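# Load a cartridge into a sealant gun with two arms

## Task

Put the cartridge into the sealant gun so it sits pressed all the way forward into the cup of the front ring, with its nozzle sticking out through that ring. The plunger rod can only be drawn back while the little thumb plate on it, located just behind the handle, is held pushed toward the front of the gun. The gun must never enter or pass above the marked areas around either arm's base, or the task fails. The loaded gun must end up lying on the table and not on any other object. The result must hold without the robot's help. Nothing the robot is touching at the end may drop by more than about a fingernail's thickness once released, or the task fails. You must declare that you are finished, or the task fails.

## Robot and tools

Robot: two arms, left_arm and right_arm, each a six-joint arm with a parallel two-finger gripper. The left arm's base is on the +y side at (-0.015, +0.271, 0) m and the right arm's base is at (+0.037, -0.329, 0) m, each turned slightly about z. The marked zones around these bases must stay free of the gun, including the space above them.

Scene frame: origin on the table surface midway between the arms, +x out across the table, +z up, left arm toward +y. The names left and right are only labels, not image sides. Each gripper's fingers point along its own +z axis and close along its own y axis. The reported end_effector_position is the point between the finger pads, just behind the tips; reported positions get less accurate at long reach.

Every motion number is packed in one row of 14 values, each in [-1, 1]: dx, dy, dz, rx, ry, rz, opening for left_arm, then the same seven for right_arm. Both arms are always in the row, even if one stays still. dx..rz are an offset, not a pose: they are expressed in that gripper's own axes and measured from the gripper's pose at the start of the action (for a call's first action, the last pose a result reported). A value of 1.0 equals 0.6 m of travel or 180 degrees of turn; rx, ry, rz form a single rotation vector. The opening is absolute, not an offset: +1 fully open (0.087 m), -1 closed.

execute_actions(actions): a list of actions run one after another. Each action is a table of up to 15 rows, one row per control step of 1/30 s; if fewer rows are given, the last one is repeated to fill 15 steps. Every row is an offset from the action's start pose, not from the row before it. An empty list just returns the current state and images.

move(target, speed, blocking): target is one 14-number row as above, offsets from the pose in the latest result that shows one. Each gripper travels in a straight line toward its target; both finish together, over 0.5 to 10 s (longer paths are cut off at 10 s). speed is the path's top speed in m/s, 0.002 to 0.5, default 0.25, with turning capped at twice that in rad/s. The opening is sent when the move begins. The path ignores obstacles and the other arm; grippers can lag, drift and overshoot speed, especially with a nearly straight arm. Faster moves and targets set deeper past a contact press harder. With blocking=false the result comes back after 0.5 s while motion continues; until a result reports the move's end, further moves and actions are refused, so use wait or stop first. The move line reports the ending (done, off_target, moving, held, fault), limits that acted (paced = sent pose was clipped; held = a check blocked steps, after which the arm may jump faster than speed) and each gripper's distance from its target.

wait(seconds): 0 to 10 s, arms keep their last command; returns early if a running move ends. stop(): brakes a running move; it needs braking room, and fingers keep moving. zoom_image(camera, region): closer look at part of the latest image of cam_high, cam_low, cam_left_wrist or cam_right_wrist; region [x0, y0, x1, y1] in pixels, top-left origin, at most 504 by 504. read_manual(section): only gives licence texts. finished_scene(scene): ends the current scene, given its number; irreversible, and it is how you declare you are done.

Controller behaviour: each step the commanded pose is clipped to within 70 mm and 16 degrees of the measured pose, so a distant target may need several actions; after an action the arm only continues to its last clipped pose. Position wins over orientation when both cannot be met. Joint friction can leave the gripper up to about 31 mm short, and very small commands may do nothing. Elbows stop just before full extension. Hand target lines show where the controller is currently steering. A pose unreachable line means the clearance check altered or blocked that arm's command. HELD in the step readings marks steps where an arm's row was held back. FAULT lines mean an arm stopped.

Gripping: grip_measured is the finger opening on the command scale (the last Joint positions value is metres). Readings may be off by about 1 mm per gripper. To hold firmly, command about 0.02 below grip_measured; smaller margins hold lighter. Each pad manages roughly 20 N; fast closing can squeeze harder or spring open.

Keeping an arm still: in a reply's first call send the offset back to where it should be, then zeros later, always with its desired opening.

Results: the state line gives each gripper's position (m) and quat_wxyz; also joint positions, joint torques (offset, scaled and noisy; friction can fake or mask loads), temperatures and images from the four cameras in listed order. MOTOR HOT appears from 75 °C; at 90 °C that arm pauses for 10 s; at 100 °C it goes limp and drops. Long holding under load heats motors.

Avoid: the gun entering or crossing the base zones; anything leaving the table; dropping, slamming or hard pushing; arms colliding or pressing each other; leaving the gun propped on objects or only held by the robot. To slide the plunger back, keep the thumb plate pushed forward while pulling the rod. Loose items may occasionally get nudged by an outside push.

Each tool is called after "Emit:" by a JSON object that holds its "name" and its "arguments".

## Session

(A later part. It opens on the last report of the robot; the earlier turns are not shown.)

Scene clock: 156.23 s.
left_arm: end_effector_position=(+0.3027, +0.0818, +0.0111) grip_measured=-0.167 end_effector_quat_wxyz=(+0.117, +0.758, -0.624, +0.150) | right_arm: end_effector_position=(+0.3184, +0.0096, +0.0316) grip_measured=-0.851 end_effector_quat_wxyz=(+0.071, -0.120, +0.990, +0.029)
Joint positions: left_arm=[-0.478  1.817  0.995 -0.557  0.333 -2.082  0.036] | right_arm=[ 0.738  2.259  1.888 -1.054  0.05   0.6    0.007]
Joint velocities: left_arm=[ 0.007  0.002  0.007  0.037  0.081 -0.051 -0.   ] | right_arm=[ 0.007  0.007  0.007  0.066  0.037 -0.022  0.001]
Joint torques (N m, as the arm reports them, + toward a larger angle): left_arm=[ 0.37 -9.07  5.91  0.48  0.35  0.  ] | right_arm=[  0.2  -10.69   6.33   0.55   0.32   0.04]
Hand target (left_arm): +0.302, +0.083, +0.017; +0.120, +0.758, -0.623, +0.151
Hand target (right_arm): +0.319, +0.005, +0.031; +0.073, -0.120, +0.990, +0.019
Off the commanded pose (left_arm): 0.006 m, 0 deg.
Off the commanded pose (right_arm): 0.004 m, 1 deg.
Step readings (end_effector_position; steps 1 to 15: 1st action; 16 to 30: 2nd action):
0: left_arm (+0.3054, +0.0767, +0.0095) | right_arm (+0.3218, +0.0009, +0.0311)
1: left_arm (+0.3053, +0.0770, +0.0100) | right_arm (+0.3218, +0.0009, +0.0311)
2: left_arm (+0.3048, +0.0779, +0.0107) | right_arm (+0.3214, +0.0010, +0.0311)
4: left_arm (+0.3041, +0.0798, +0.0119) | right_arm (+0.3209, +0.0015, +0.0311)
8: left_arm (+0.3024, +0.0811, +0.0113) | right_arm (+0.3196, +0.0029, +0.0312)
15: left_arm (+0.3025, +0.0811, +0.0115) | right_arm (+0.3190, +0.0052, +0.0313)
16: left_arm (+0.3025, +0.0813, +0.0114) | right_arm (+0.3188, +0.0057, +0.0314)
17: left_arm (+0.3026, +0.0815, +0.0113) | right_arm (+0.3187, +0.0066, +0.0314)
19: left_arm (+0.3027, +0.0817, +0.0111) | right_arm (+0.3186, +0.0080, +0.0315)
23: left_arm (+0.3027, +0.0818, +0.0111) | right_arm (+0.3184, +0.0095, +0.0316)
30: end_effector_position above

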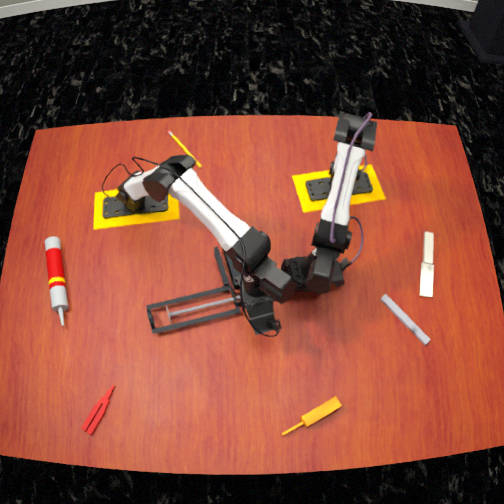

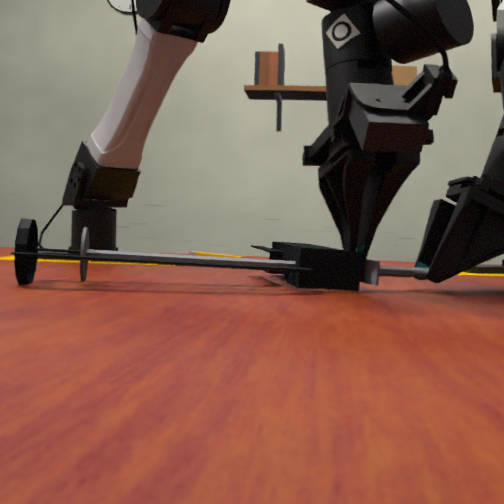

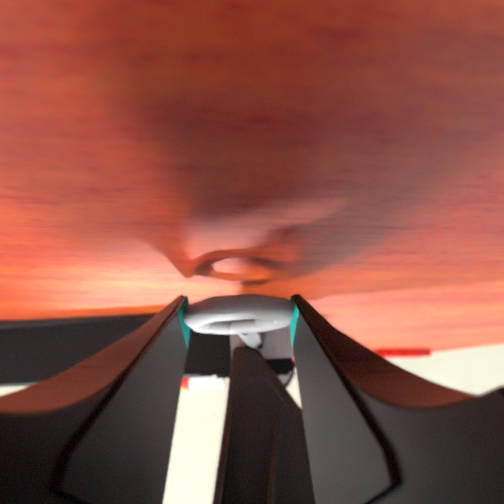

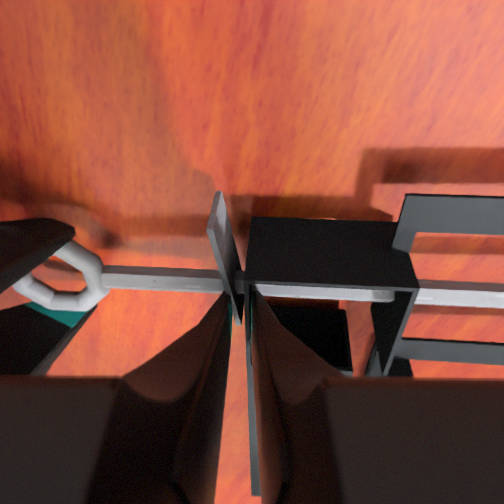

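Emit:
{"name": "zoom_image", "arguments": {"camera": "cam_right_wrist", "region": [180,180,320,350]}}

Emit:
{"name": "zoom_image", "arguments": {"camera": "cam_low", "region": [320,225,420,295]}}

Emit:
{"name": "wait", "arguments": {"seconds": 0}}

Region (180, 180, 320, 350) of cam_right_wrist's 504x504 image, scaled by 2.965, with more detail than that image has; it fills the left 415 columns of this view, and the rest is white.

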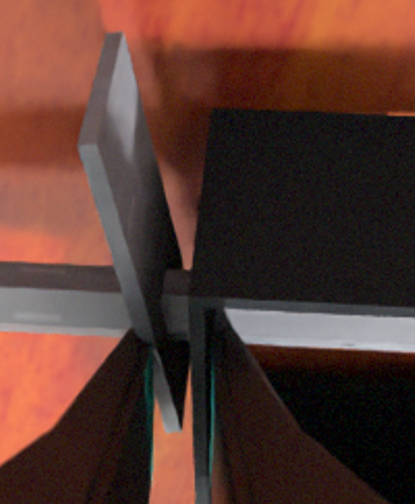

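Region (320, 225, 420, 295) of cam_low's 504x504 image, scaled by 5.040, with more detail than that image has; it fills the top 353 rows of this view, and the rest is white.

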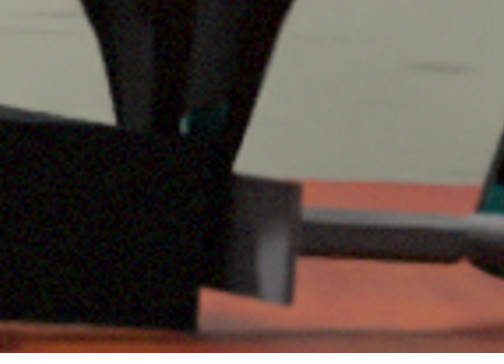

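Scene clock: 163.07 s.
left_arm: end_effector_position=(+0.3027, +0.0818, +0.0111) grip_measured=-0.167 end_effector_quat_wxyz=(+0.117, +0.758, -0.624, +0.150) | right_arm: end_effector_position=(+0.3184, +0.0096, +0.0316) grip_measured=-0.851 end_effector_quat_wxyz=(+0.071, -0.120, +0.990, +0.029)
Joint positions: left_arm=[-0.478  1.817  0.995 -0.557  0.333 -2.082  0.036] | right_arm=[ 0.738  2.259  1.888 -1.054  0.05   0.6    0.007]
Joint velocities: left_arm=[-0.002  0.012 -0.027 -0.007 -0.022 -0.11   0.001] | right_arm=[-0.007 -0.002 -0.002  0.007 -0.007  0.022 -0.001]
Joint torques (N m, as the arm reports them, + toward a larger angle): left_arm=[ 0.41 -9.15  5.92  0.48  0.34  0.  ] | right_arm=[  0.17 -10.68   6.27   0.54   0.3    0.04]
Hand target (left_arm): +0.302, +0.083, +0.017; +0.120, +0.758, -0.623, +0.151
Hand target (right_arm): +0.319, +0.005, +0.031; +0.073, -0.120, +0.990, +0.019
Off the commanded pose (left_arm): 0.006 m, 0 deg.
Off the commanded pose (right_arm): 0.004 m, 1 deg.

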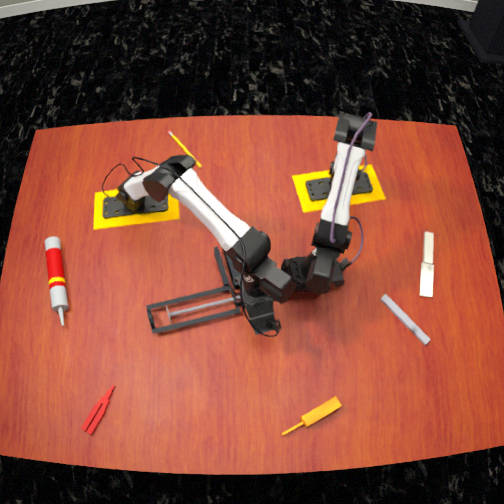

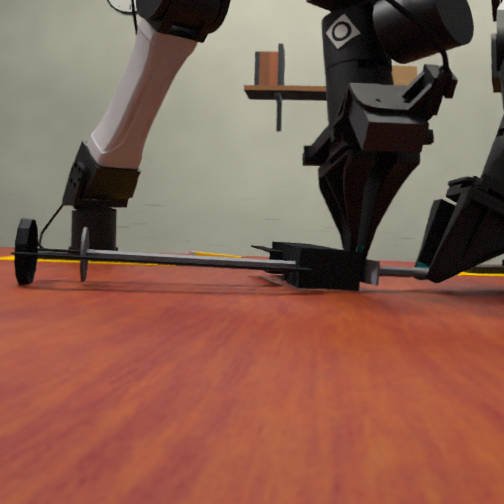

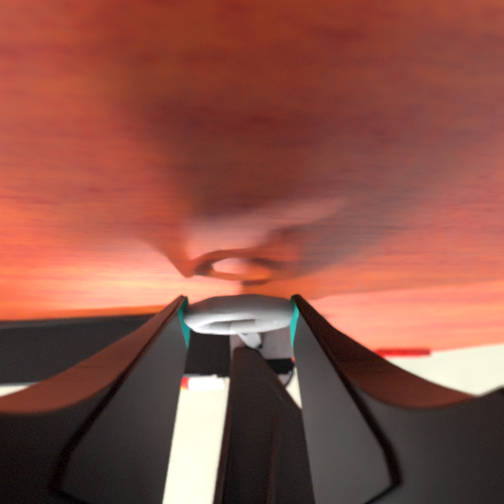

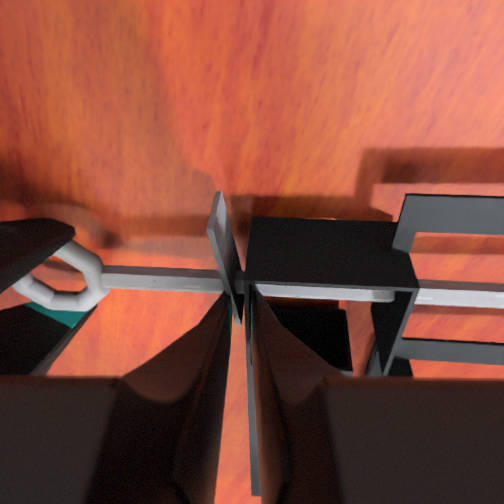

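Emit:
{"name": "execute_actions", "arguments": {"actions": [[[0,0,0,0,0,0,-0.26, 0,0,0,0,0,0,-0.35]],[[0,0,0,0,0,0,-0.26, -0.01,0,0,0,0,0,-0.35],[0,0,0,0,0,0,-0.26, -0.015,0,0,0,0,0,-0.35],[0,0,0,0,0,0,-0.26, -0.02,0,0,0,-0.005,0,-0.35],[0,0,0,0,0,0,-0.26, -0.025,0,0,0,-0.01,0,-0.35]]]}}

Emit:
{"name": "zoom_image", "arguments": {"camera": "cam_low", "region": [320,225,420,295]}}

Scene clock: 170.43 s.
left_arm: end_effector_position=(+0.3045, +0.0844, +0.0095) grip_measured=-0.167 end_effector_quat_wxyz=(+0.106, +0.756, -0.628, +0.149) | right_arm: end_effector_position=(+0.3192, +0.0122, +0.0322) grip_measured=-0.350 end_effector_quat_wxyz=(+0.069, -0.122, +0.990, +0.033)
Joint positions: left_arm=[-0.478  1.817  0.995 -0.552  0.313 -2.073  0.036] | right_arm=[ 0.738  2.269  1.906 -1.061  0.043  0.596  0.028]
Joint velocities: left_arm=[-0.012 -0.007  0.022 -0.051 -0.007 -0.007  0.001] | right_arm=[ 0.007 -0.002 -0.007 -0.022  0.037  0.022  0.   ]
Joint torques (N m, as the arm reports them, + toward a larger angle): left_arm=[-0.05 -7.89  5.51  0.73  0.37 -0.09] | right_arm=[-0.71 -9.9   8.6   0.69  0.24 -0.02]
Hand target (left_arm): +0.304, +0.083, +0.010; +0.111, +0.757, -0.626, +0.150
Hand target (right_arm): +0.331, +0.014, +0.034; +0.083, -0.119, +0.989, +0.036
Off the commanded pose (left_arm): 0.002 m, 1 deg.
Off the commanded pose (right_arm): 0.013 m, 2 deg.
Step readings (end_effector_position; steps 1 to 15: 1st action; 16 to 30: 2nd action):
0: left_arm (+0.3027, +0.0818, +0.0111) | right_arm (+0.3184, +0.0096, +0.0316)
1: left_arm (+0.3030, +0.0819, +0.0110) | right_arm (+0.3180, +0.0102, +0.0316)
2: left_arm (+0.3035, +0.0820, +0.0110) | right_arm (+0.3174, +0.0107, +0.0317)
4: left_arm (+0.3039, +0.0823, +0.0109) | right_arm (+0.3171, +0.0110, +0.0318)
8: left_arm (+0.3040, +0.0826, +0.0107) | right_arm (+0.3171, +0.0110, +0.0318)
15: left_arm (+0.3041, +0.0831, +0.0104) | right_arm (+0.3171, +0.0110, +0.0318)
16: left_arm (+0.3041, +0.0832, +0.0103) | right_arm (+0.3169, +0.0109, +0.0318)
17: left_arm (+0.3042, +0.0835, +0.0101) | right_arm (+0.3168, +0.0107, +0.0319)
19: left_arm (+0.3044, +0.0839, +0.0099) | right_arm (+0.3183, +0.0123, +0.0321)
23: left_arm (+0.3045, +0.0843, +0.0096) | right_arm (+0.3189, +0.0123, +0.0321)
30: end_effector_position above

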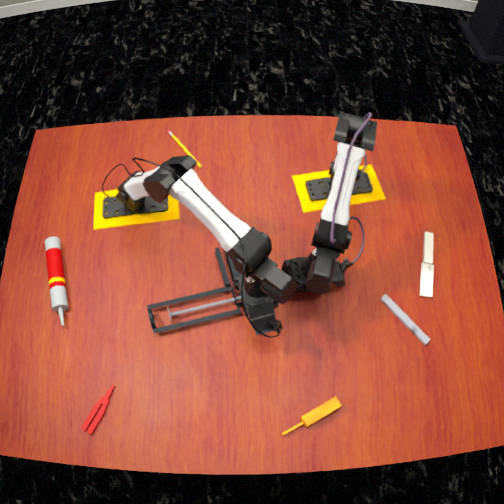

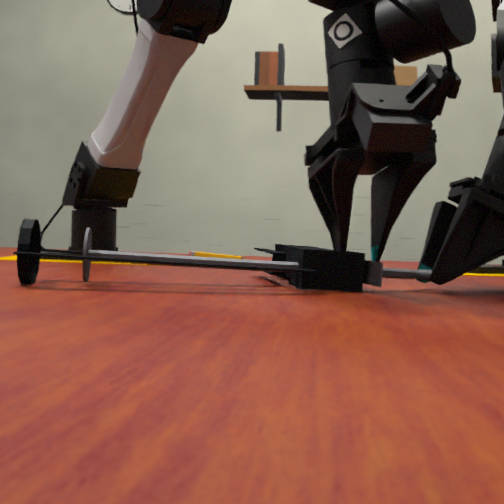

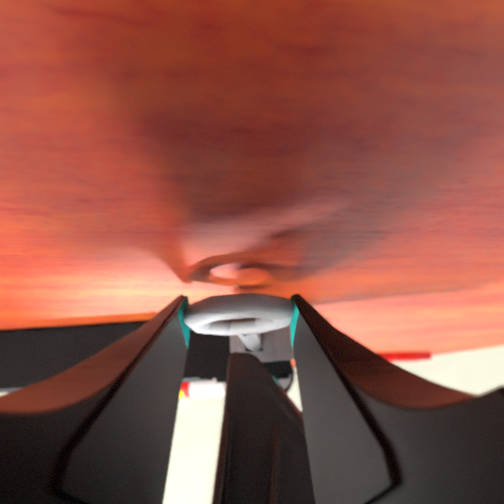

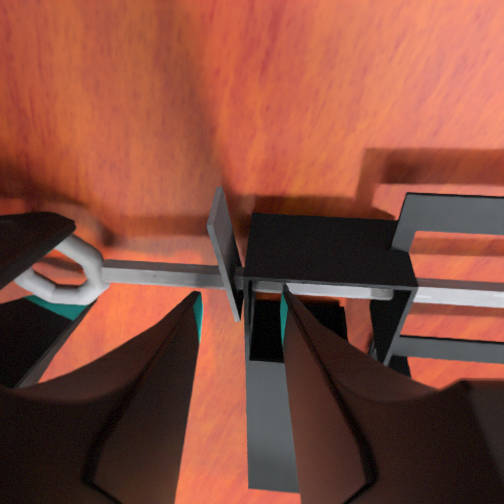

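Region (320, 225, 420, 295) of cam_low's 504x504 image, scaled by 5.040, with more detail than that image has; it fills the top 353 rows of this view, and the rest is white.

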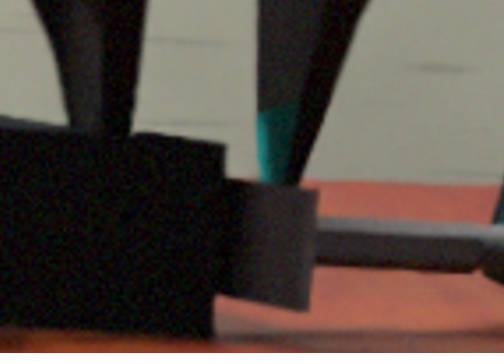

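Emit:
{"name": "move", "arguments": {"target": [0,0,-0.01,0,0.012,0,-0.26, -0.036,0.006,0.012,0,-0.01,0.01,-0.35], "speed": 0.03}}

Emit:
{"name": "zoom_image", "arguments": {"camera": "cam_low", "region": [320,225,420,295]}}

Scene clock: 175.67 s.
left_arm: end_effector_position=(+0.3075, +0.0884, +0.0097) grip_measured=-0.167 end_effector_quat_wxyz=(+0.102, +0.755, -0.630, +0.152) | right_arm: end_effector_position=(+0.3225, +0.0162, +0.0313) grip_measured=-0.350 end_effector_quat_wxyz=(+0.064, -0.118, +0.991, +0.028)
Joint positions: left_arm=[-0.465  1.817  0.995 -0.547  0.31  -2.057  0.036] | right_arm=[ 0.738  2.308  1.968 -1.097  0.043  0.604  0.028]
Joint velocities: left_arm=[ 0.012  0.017  0.002 -0.066  0.037 -0.007  0.   ] | right_arm=[-0.017 -0.012 -0.027 -0.051  0.022  0.022 -0.   ]
Joint torques (N m, as the arm reports them, + toward a larger angle): left_arm=[ 0.64 -9.28  4.33  0.78  0.74 -0.04] | right_arm=[-1.05 -9.48  8.5   0.85  0.25  0.14]
Hand target (left_arm): +0.304, +0.086, +0.015; +0.118, +0.753, -0.626, +0.163
Hand target (right_arm): +0.340, +0.021, +0.029; +0.084, -0.105, +0.990, +0.035
Off the commanded pose (left_arm): 0.007 m, 2 deg.
Off the commanded pose (right_arm): 0.018 m, 3 deg.
move: off_target (right_arm)

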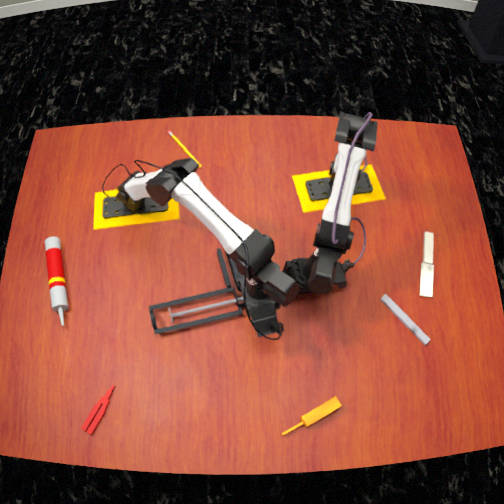

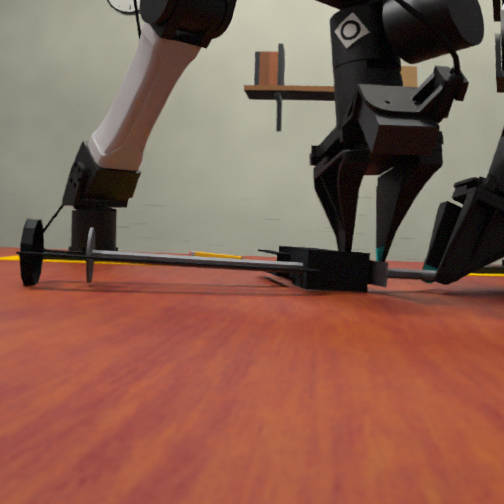

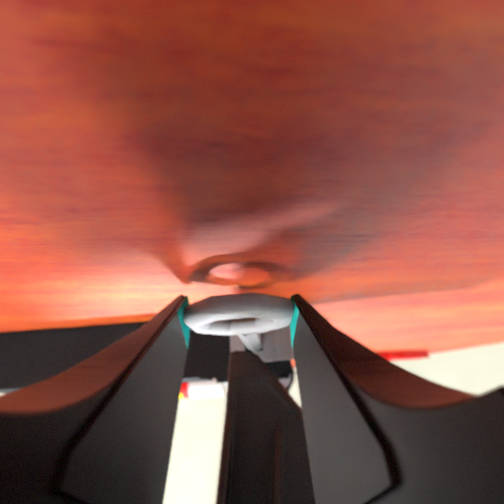

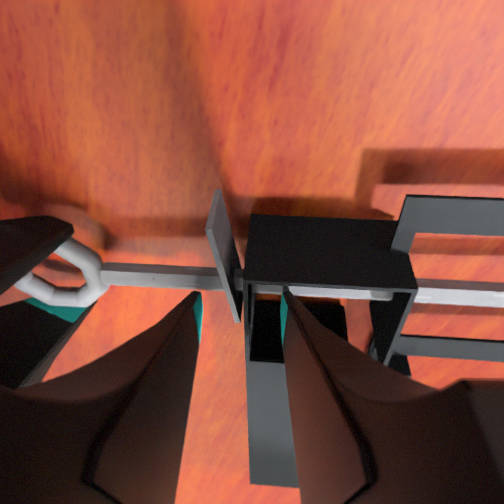

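Region (320, 225, 420, 295) of cam_low's 504x504 image, scaled by 5.040, with more detail than that image has; it fills the top 353 rows of this view, and the rest is white.

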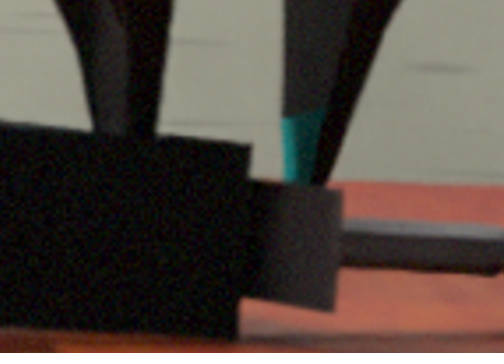

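Emit:
{"name": "move", "arguments": {"target": [0,0,-0.01,0,0.01,0,-0.26, 0,0,-0.028,0.0,0,0,-0.35], "speed": 0.04}}

Emit:
{"name": "move", "arguments": {"target": [0,0,-0.005,0,0.008,0,-0.26, -0.025,0.005,-0.01,0.028,-0.03,0.03,-0.35], "speed": 0.05}}

Emit:
{"name": "zoom_image", "arguments": {"camera": "cam_low", "region": [320,225,420,295]}}

Scene clock: 188.33 s.
left_arm: end_effector_position=(+0.3080, +0.0898, +0.0101) grip_measured=-0.167 end_effector_quat_wxyz=(+0.103, +0.753, -0.632, +0.154) | right_arm: end_effector_position=(+0.3152, +0.0081, +0.0317) grip_measured=-0.350 end_effector_quat_wxyz=(+0.048, -0.118, +0.992, +0.014)
Joint positions: left_arm=[-0.458  1.817  0.995 -0.546  0.315 -2.045  0.036] | right_arm=[ 0.738  2.308  1.968 -1.141  0.043  0.605  0.028]
Joint velocities: left_arm=[ 0.007 -0.002  0.022 -0.022 -0.022 -0.037  0.001] | right_arm=[ 0.017 -0.017  0.007  0.022 -0.051 -0.081 -0.001]
Joint torques (N m, as the arm reports them, + toward a larger angle): left_arm=[ 0.84 -9.27  4.59  0.78  0.58 -0.01] | right_arm=[  0.28 -12.14   8.8    0.49   0.08   0.08]
Hand target (left_arm): +0.307, +0.090, +0.015; +0.112, +0.752, -0.628, +0.164
Hand target (right_arm): +0.320, +0.015, +0.048; +0.065, -0.118, +0.991, +0.029
Off the commanded pose (left_arm): 0.005 m, 2 deg.
Off the commanded pose (right_arm): 0.018 m, 2 deg.
move: off_target (right_arm)

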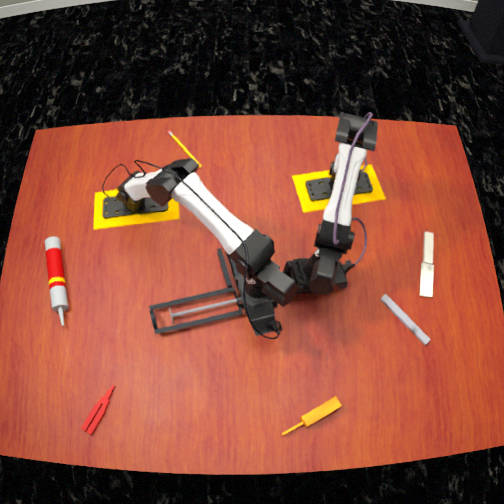

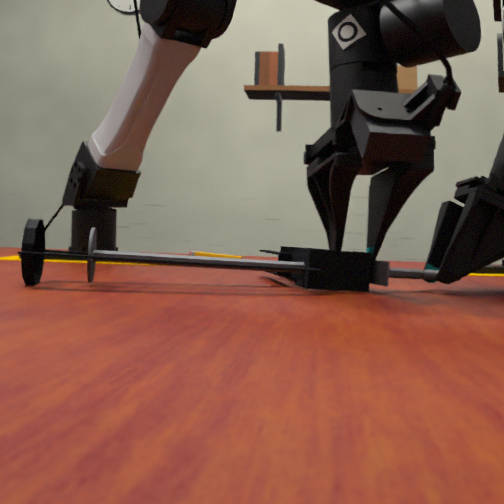

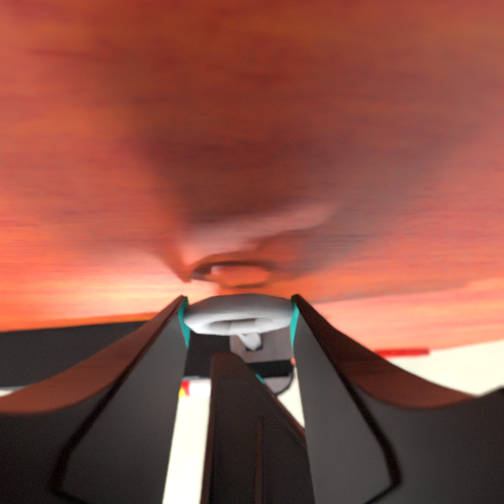

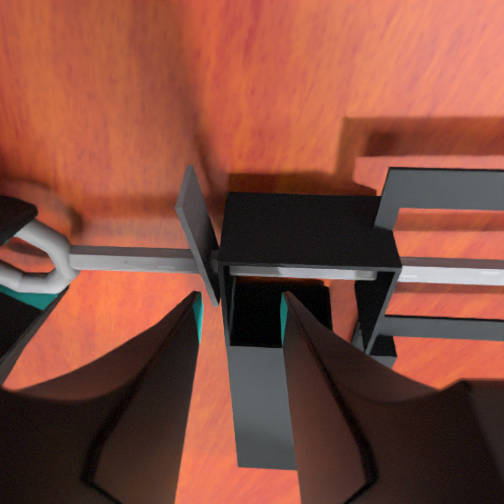

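Scene clock: 190.20 s.
left_arm: end_effector_position=(+0.3081, +0.0902, +0.0098) grip_measured=-0.167 end_effector_quat_wxyz=(+0.101, +0.752, -0.633, +0.154) | right_arm: end_effector_position=(+0.3275, +0.0098, +0.0420) grip_measured=-0.350 end_effector_quat_wxyz=(+0.095, -0.069, +0.993, -0.016)
Joint positions: left_arm=[-0.458  1.817  0.995 -0.546  0.312 -2.042  0.036] | right_arm=[ 0.758  2.309  2.016 -1.166  0.158  0.716  0.028]
Joint velocities: left_arm=[ 0.007  0.007  0.002  0.081  0.022  0.022 -0.001] | right_arm=[-0.002  0.027  0.051 -0.037 -0.007  0.022  0.   ]
Joint torques (N m, as the arm reports them, + toward a larger angle): left_arm=[ 0.92 -8.59  4.68  0.85  0.6   0.04] | right_arm=[ 0.93 -9.48  8.3   0.51  0.27  0.16]
Hand target (left_arm): +0.308, +0.091, +0.013; +0.110, +0.751, -0.630, +0.164
Hand target (right_arm): +0.329, +0.014, +0.039; +0.100, -0.068, +0.992, -0.021
Off the commanded pose (left_arm): 0.003 m, 2 deg.
Off the commanded pose (right_arm): 0.005 m, 1 deg.
move: done

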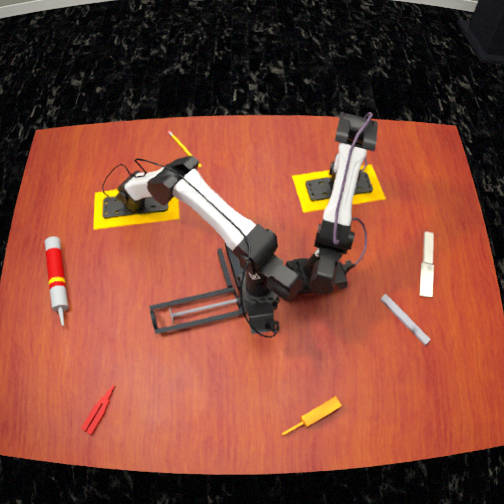

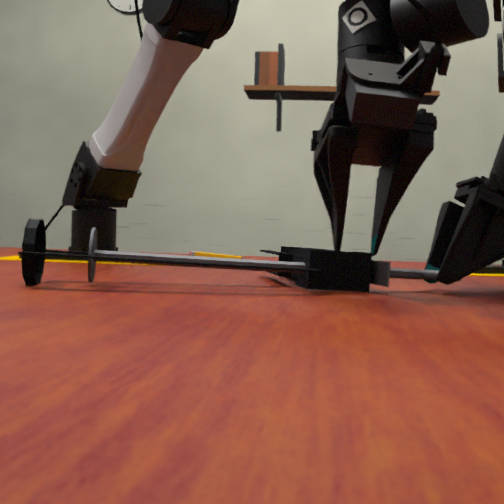

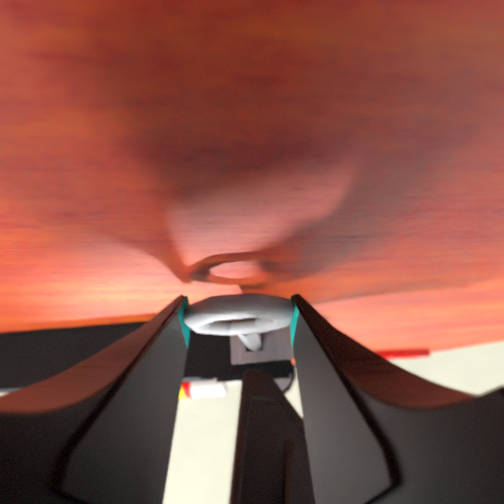

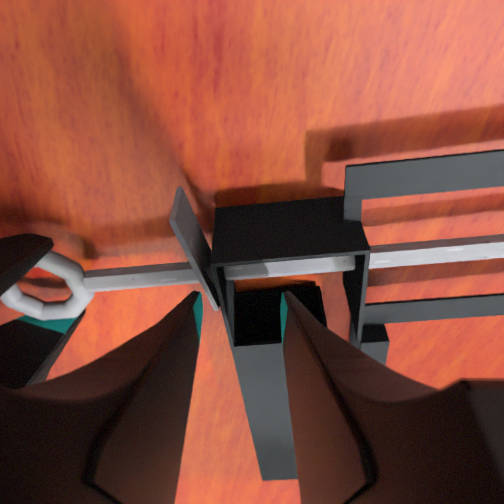

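Region (320, 225, 420, 295) of cam_low's 504x504 image, scaled by 5.040, with more detail than that image has; it fills the top 353 rows of this view, and the rest is white.

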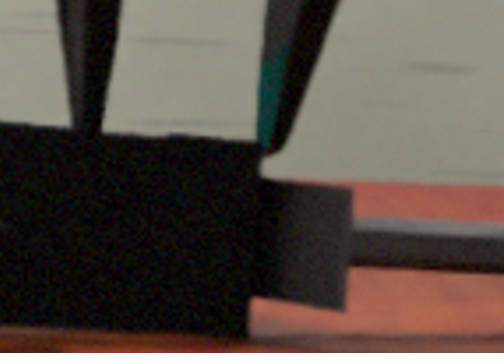

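Emit:
{"name": "move", "arguments": {"target": [0,0,-0.005,0,0.008,0,-0.26, -0.003,0.026,0.0,-0.012,0,-0.015,-0.35], "speed": 0.04}}

Emit:
{"name": "zoom_image", "arguments": {"camera": "cam_low", "region": [320,225,420,295]}}

Scene clock: 197.30 s.
left_arm: end_effector_position=(+0.3081, +0.0903, +0.0097) grip_measured=-0.167 end_effector_quat_wxyz=(+0.101, +0.752, -0.633, +0.154) | right_arm: end_effector_position=(+0.3264, +0.0168, +0.0405) grip_measured=-0.350 end_effector_quat_wxyz=(+0.090, -0.086, +0.992, -0.008)
Joint positions: left_arm=[-0.458  1.817  0.995 -0.546  0.311 -2.042  0.036] | right_arm=[ 0.764  2.329  2.044 -1.168  0.138  0.689  0.028]
Joint velocities: left_arm=[-0.002 -0.012 -0.002  0.007 -0.007  0.095 -0.001] | right_arm=[-0.002  0.017  0.007  0.037 -0.051  0.022 -0.   ]
Joint torques (N m, as the arm reports them, + toward a larger angle): left_arm=[ 0.98 -8.61  4.71  0.84  0.56  0.06] | right_arm=[  0.86 -10.23   8.55   0.58   0.06  -0.02]
Hand target (left_arm): +0.308, +0.091, +0.013; +0.109, +0.750, -0.631, +0.163
Hand target (right_arm): +0.327, +0.025, +0.042; +0.094, -0.094, +0.991, +0.001
Off the commanded pose (left_arm): 0.003 m, 1 deg.
Off the commanded pose (right_arm): 0.009 m, 1 deg.
move: done

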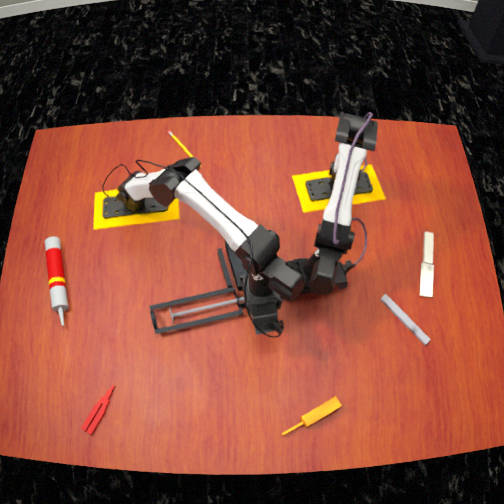

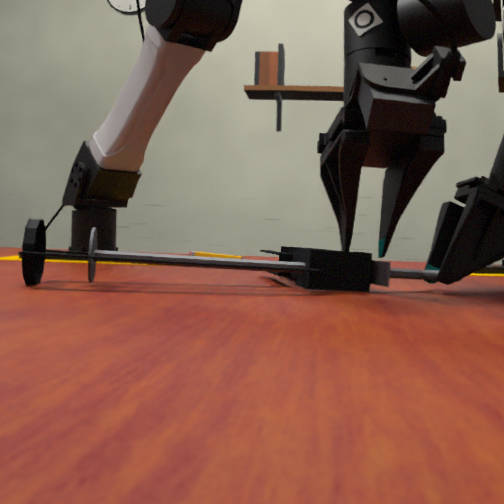

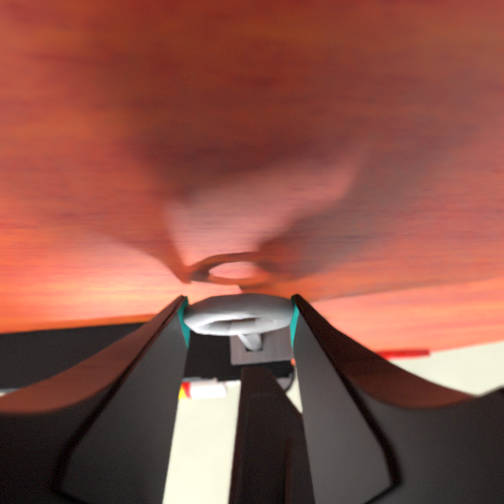

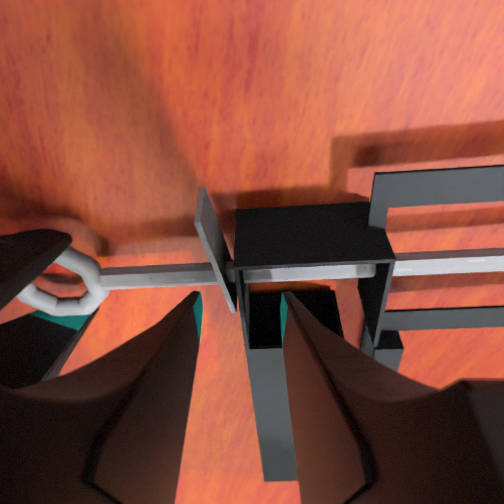

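Region (320, 225, 420, 295) of cam_low's 504x504 image, scaled by 5.040, with more detail than that image has; it fills the top 353 rows of this view, and the rest is white.

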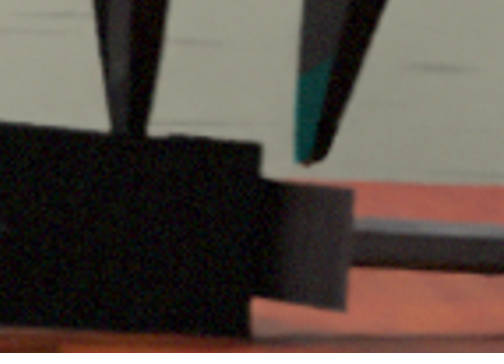

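Emit:
{"name": "move", "arguments": {"target": [0,0,-0.005,0,0.008,0,-0.26, 0.01,0,0.034,0,0,0,-0.3], "speed": 0.03}}

Emit:
{"name": "zoom_image", "arguments": {"camera": "cam_low", "region": [320,225,420,295]}}

Scene clock: 202.87 s.
left_arm: end_effector_position=(+0.3082, +0.0905, +0.0096) grip_measured=-0.167 end_effector_quat_wxyz=(+0.100, +0.752, -0.633, +0.154) | right_arm: end_effector_position=(+0.3248, +0.0151, +0.0300) grip_measured=-0.300 end_effector_quat_wxyz=(+0.089, -0.086, +0.992, -0.009)
Joint positions: left_arm=[-0.458  1.817  0.995 -0.546  0.31  -2.042  0.036] | right_arm=[ 0.764  2.325  1.996 -1.127  0.138  0.688  0.031]
Joint velocities: left_arm=[-0.032 -0.027 -0.007  0.007  0.007 -0.022 -0.   ] | right_arm=[-0.002 -0.022  0.007  0.037  0.022 -0.022 -0.001]
Joint torques (N m, as the arm reports them, + toward a larger angle): left_arm=[ 0.97 -8.6   4.66  0.84  0.57  0.08] | right_arm=[  0.32 -10.78   3.44   0.89   0.14   0.12]
Hand target (left_arm): +0.308, +0.091, +0.013; +0.108, +0.750, -0.632, +0.163
Hand target (right_arm): +0.324, +0.016, +0.020; +0.090, -0.086, +0.992, -0.008
Off the commanded pose (left_arm): 0.003 m, 1 deg.
Off the commanded pose (right_arm): 0.011 m, 0 deg.
move: off_target (right_arm)

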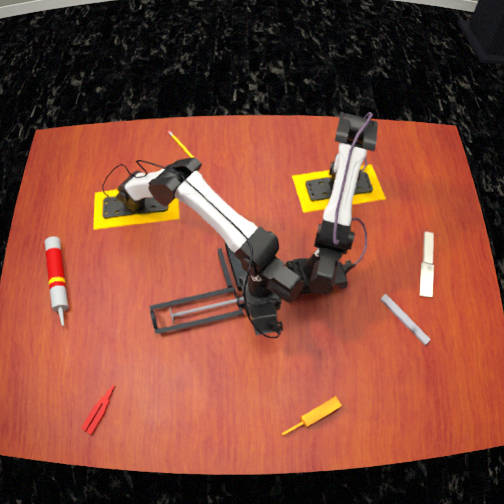

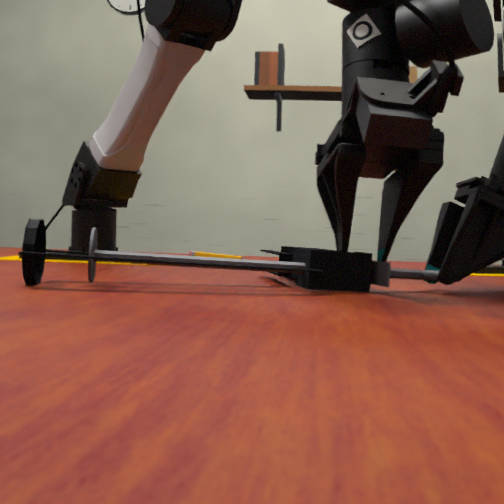

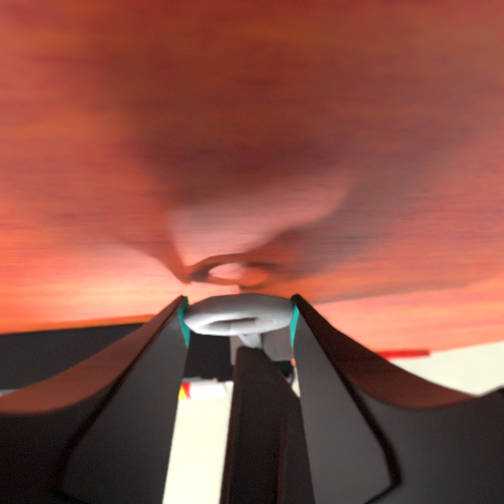

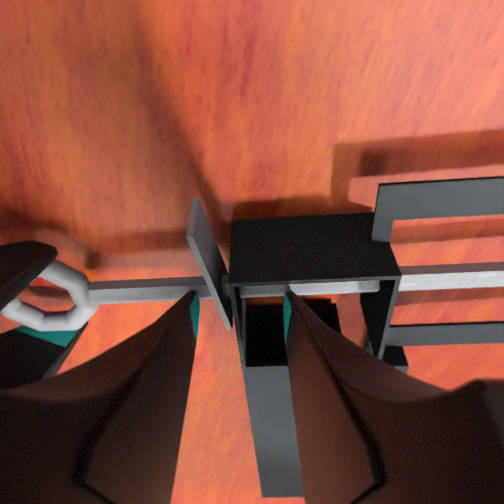

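Region (320, 225, 420, 295) of cam_low's 504x504 image, scaled by 5.040, with more detail than that image has; it fills the top 353 rows of this view, and the rest is white.

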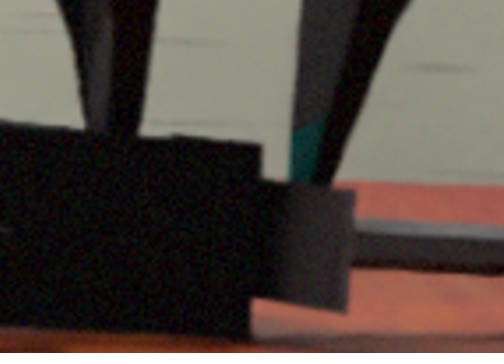

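Emit:
{"name": "execute_actions", "arguments": {"actions": [[[0,0,-0.005,0,0.008,0,-0.26, -0.02,0.012,0.01,0,-0.01,0,-0.35],[0,0,-0.005,0,0.008,0,-0.26, -0.02,0.012,0.01,0,-0.01,0,-0.38],[0,0,-0.005,0,0.008,0,-0.26, -0.02,0.012,0.01,0,-0.01,0,-0.42],[0,0,-0.005,0,0.008,0,-0.26, -0.02,0.012,0.01,0,-0.01,0,-0.46],[0,0,-0.005,0,0.008,0,-0.26, -0.02,0.012,0.01,0,-0.01,0,-0.5],[0,0,-0.005,0,0.008,0,-0.26, -0.02,0.012,0.01,0,-0.01,0,-0.55],[0,0,-0.005,0,0.008,0,-0.26, -0.02,0.012,0.01,0,-0.01,0,-0.6],[0,0,-0.005,0,0.008,0,-0.26, -0.02,0.012,0.01,0,-0.01,0,-0.65],[0,0,-0.005,0,0.008,0,-0.26, -0.02,0.012,0.01,0,-0.01,0,-0.7],[0,0,-0.005,0,0.008,0,-0.26, -0.02,0.012,0.01,0,-0.01,0,-0.75],[0,0,-0.005,0,0.008,0,-0.26, -0.02,0.012,0.01,0,-0.01,0,-0.8],[0,0,-0.005,0,0.008,0,-0.26, -0.02,0.012,0.01,0,-0.01,0,-0.84],[0,0,-0.005,0,0.008,0,-0.26, -0.02,0.012,0.01,0,-0.01,0,-0.88],[0,0,-0.005,0,0.008,0,-0.26, -0.02,0.012,0.01,0,-0.01,0,-0.92],[0,0,-0.005,0,0.008,0,-0.26, -0.02,0.012,0.01,0,-0.01,0,-0.97]]]}}

Emit:
{"name": "wait", "arguments": {"seconds": 0.5}}

Scene clock: 230.23 s.
left_arm: end_effector_position=(+0.3091, +0.0912, +0.0098) grip_measured=-0.167 end_effector_quat_wxyz=(+0.099, +0.752, -0.633, +0.155) | right_arm: end_effector_position=(+0.3285, +0.0197, +0.0314) grip_measured=-0.891 end_effector_quat_wxyz=(+0.093, -0.088, +0.992, -0.006)
Joint positions: left_arm=[-0.455  1.817  0.995 -0.544  0.311 -2.039  0.036] | right_arm=[ 0.765  2.34   2.028 -1.133  0.139  0.685  0.005]
Joint velocities: left_arm=[-0.002  0.017  0.012  0.022  0.037  0.051 -0.001] | right_arm=[-0.012  0.002 -0.007 -0.007 -0.022  0.037  0.001]
Joint torques (N m, as the arm reports them, + toward a larger angle): left_arm=[ 0.7  -8.69  4.62  0.82  0.54  0.04] | right_arm=[ 0.16 -9.48  8.06  0.71  0.3   0.13]
Hand target (left_arm): +0.308, +0.091, +0.012; +0.108, +0.750, -0.631, +0.163
Hand target (right_arm): +0.336, +0.024, +0.026; +0.104, -0.086, +0.991, -0.007
Off the commanded pose (left_arm): 0.003 m, 1 deg.
Off the commanded pose (right_arm): 0.011 m, 1 deg.
Step readings (end_effector_position):
0: left_arm (+0.3082, +0.0905, +0.0096) | right_arm (+0.3248, +0.0151, +0.0300)
1: left_arm (+0.3082, +0.0905, +0.0096) | right_arm (+0.3253, +0.0156, +0.0310)
2: left_arm (+0.3084, +0.0905, +0.0097) | right_arm (+0.3262, +0.0167, +0.0313)
4: left_arm (+0.3090, +0.0909, +0.0098) | right_arm (+0.3272, +0.0181, +0.0311)
8: left_arm (+0.3090, +0.0911, +0.0098) | right_arm (+0.3281, +0.0191, +0.0315)
15: end_effector_position above

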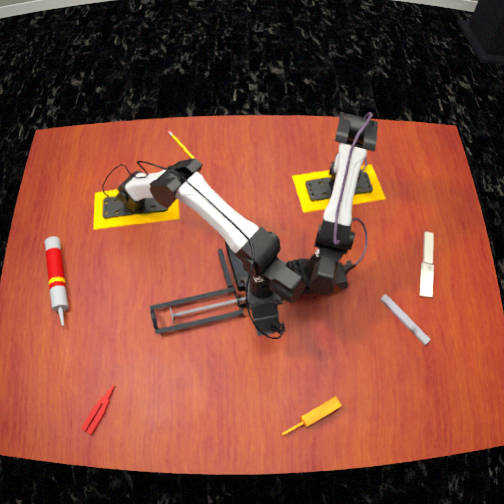

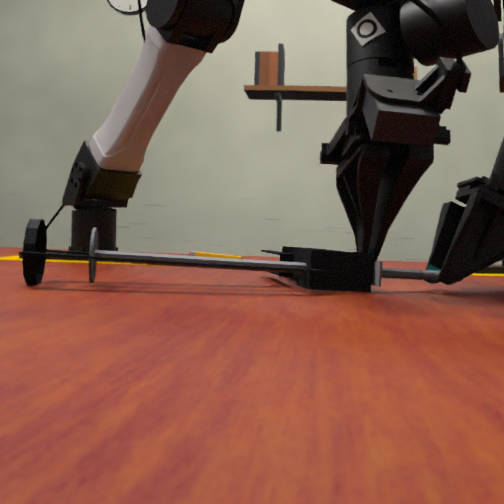

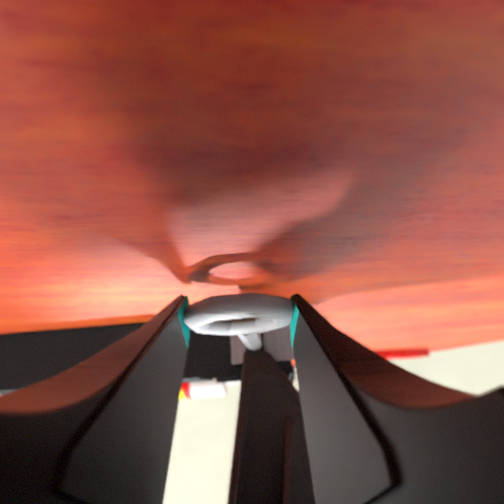

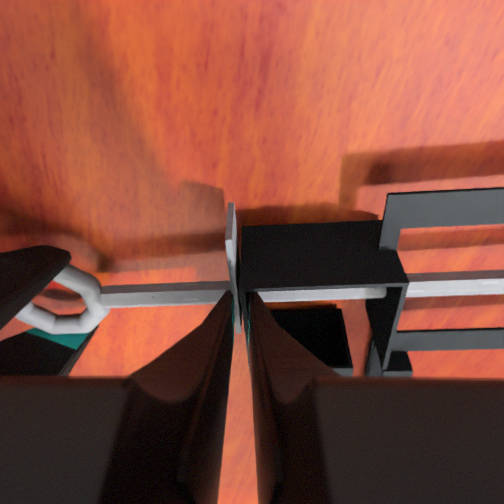

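Scene clock: 230.73 s.
left_arm: end_effector_position=(+0.3091, +0.0912, +0.0098) grip_measured=-0.167 end_effector_quat_wxyz=(+0.099, +0.752, -0.633, +0.155) | right_arm: end_effector_position=(+0.3286, +0.0196, +0.0314) grip_measured=-0.891 end_effector_quat_wxyz=(+0.093, -0.088, +0.992, -0.006)
Joint positions: left_arm=[-0.455  1.817  0.995 -0.544  0.311 -2.039  0.036] | right_arm=[ 0.765  2.34   2.028 -1.133  0.139  0.684  0.005]
Joint velocities: left_arm=[-0.022 -0.022 -0.012 -0.022 -0.022  0.022  0.   ] | right_arm=[-0.007  0.002  0.002 -0.095  0.037 -0.037  0.   ]
Joint torques (N m, as the arm reports them, + toward a larger angle): left_arm=[ 0.75 -8.66  4.71  0.83  0.55  0.04] | right_arm=[ 0.15 -9.43  8.07  0.7   0.34  0.1 ]
Hand target (left_arm): +0.308, +0.091, +0.012; +0.108, +0.750, -0.632, +0.163
Hand target (right_arm): +0.336, +0.024, +0.026; +0.104, -0.086, +0.991, -0.007
Off the commanded pose (left_arm): 0.003 m, 1 deg.
Off the commanded pose (right_arm): 0.011 m, 1 deg.
wait: 0.50 s; at rest by 0.17 s

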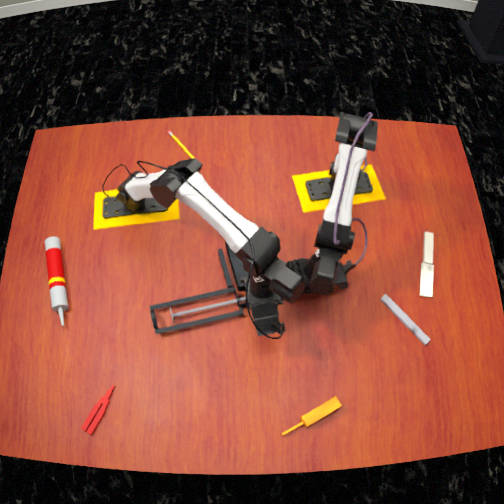

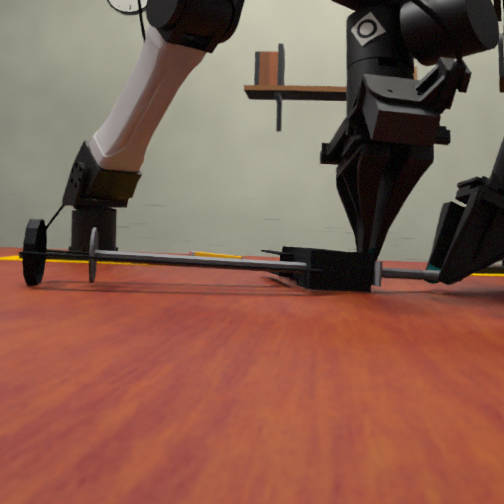

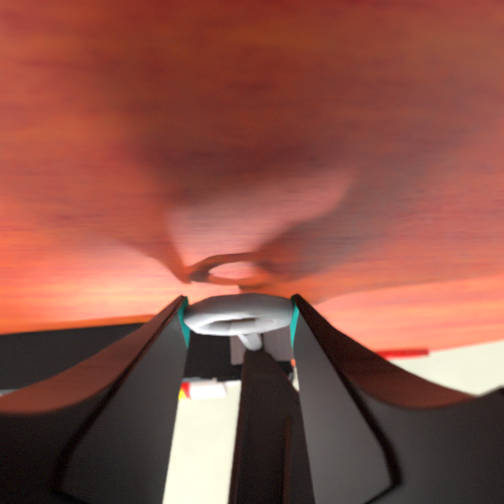

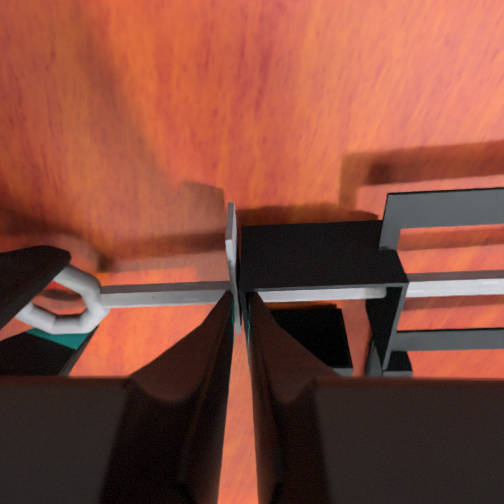

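Emit:
{"name": "move", "arguments": {"target": [-0.218,0.012,-0.129,0,-0.04,0,-0.26, -0.006,-0.075,-0.03,0.04,0,0,-0.97], "speed": 0.06}}

Scene clock: 244.13 s.
left_arm: end_effector_position=(+0.2885, +0.2058, +0.0404) grip_measured=-0.167 end_effector_quat_wxyz=(+0.088, +0.739, -0.647, +0.164) | right_arm: end_effector_position=(+0.3255, +0.0531, +0.0525) grip_measured=-0.897 end_effector_quat_wxyz=(+0.107, -0.089, +0.988, +0.069)
Joint positions: left_arm=[-0.071  1.673  0.966 -0.772  0.363 -1.601  0.036] | right_arm=[ 0.783  2.298  2.028 -1.052  0.057  0.702  0.005]
Joint velocities: left_arm=[-0.007 -0.007  0.002  0.081 -0.066  0.037  0.001] | right_arm=[ 0.012  0.002 -0.002  0.007 -0.037  0.007  0.   ]
Joint torques (N m, as the arm reports them, + toward a larger angle): left_arm=[ 3.14 -9.08  5.06 -0.11 -1.04  0.09] | right_arm=[ -3.78 -11.79   6.25  -0.59   1.97  -0.51]
Hand target (left_arm): +0.274, +0.233, +0.035; +0.065, +0.759, -0.637, +0.113
Hand target (right_arm): +0.335, -0.017, +0.054; +0.100, -0.088, +0.990, -0.053
Off the commanded pose (left_arm): 0.035 m, 8 deg.
Off the commanded pose (right_arm): 0.078 m, 16 deg.
move: off_target (left_arm, right_arm)

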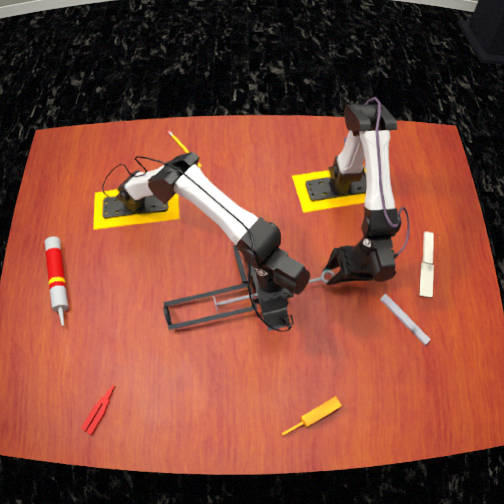

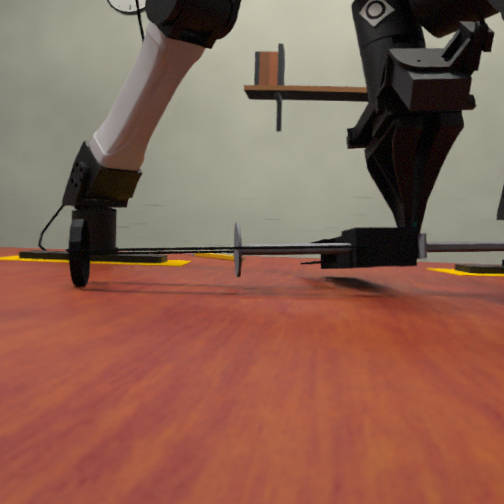

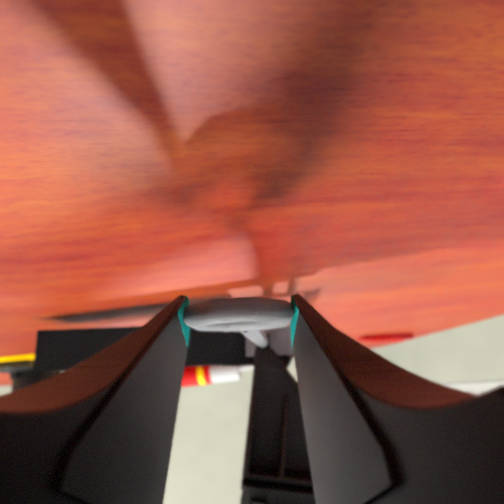

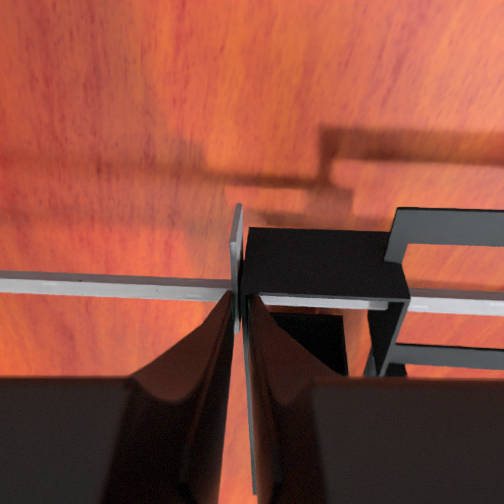

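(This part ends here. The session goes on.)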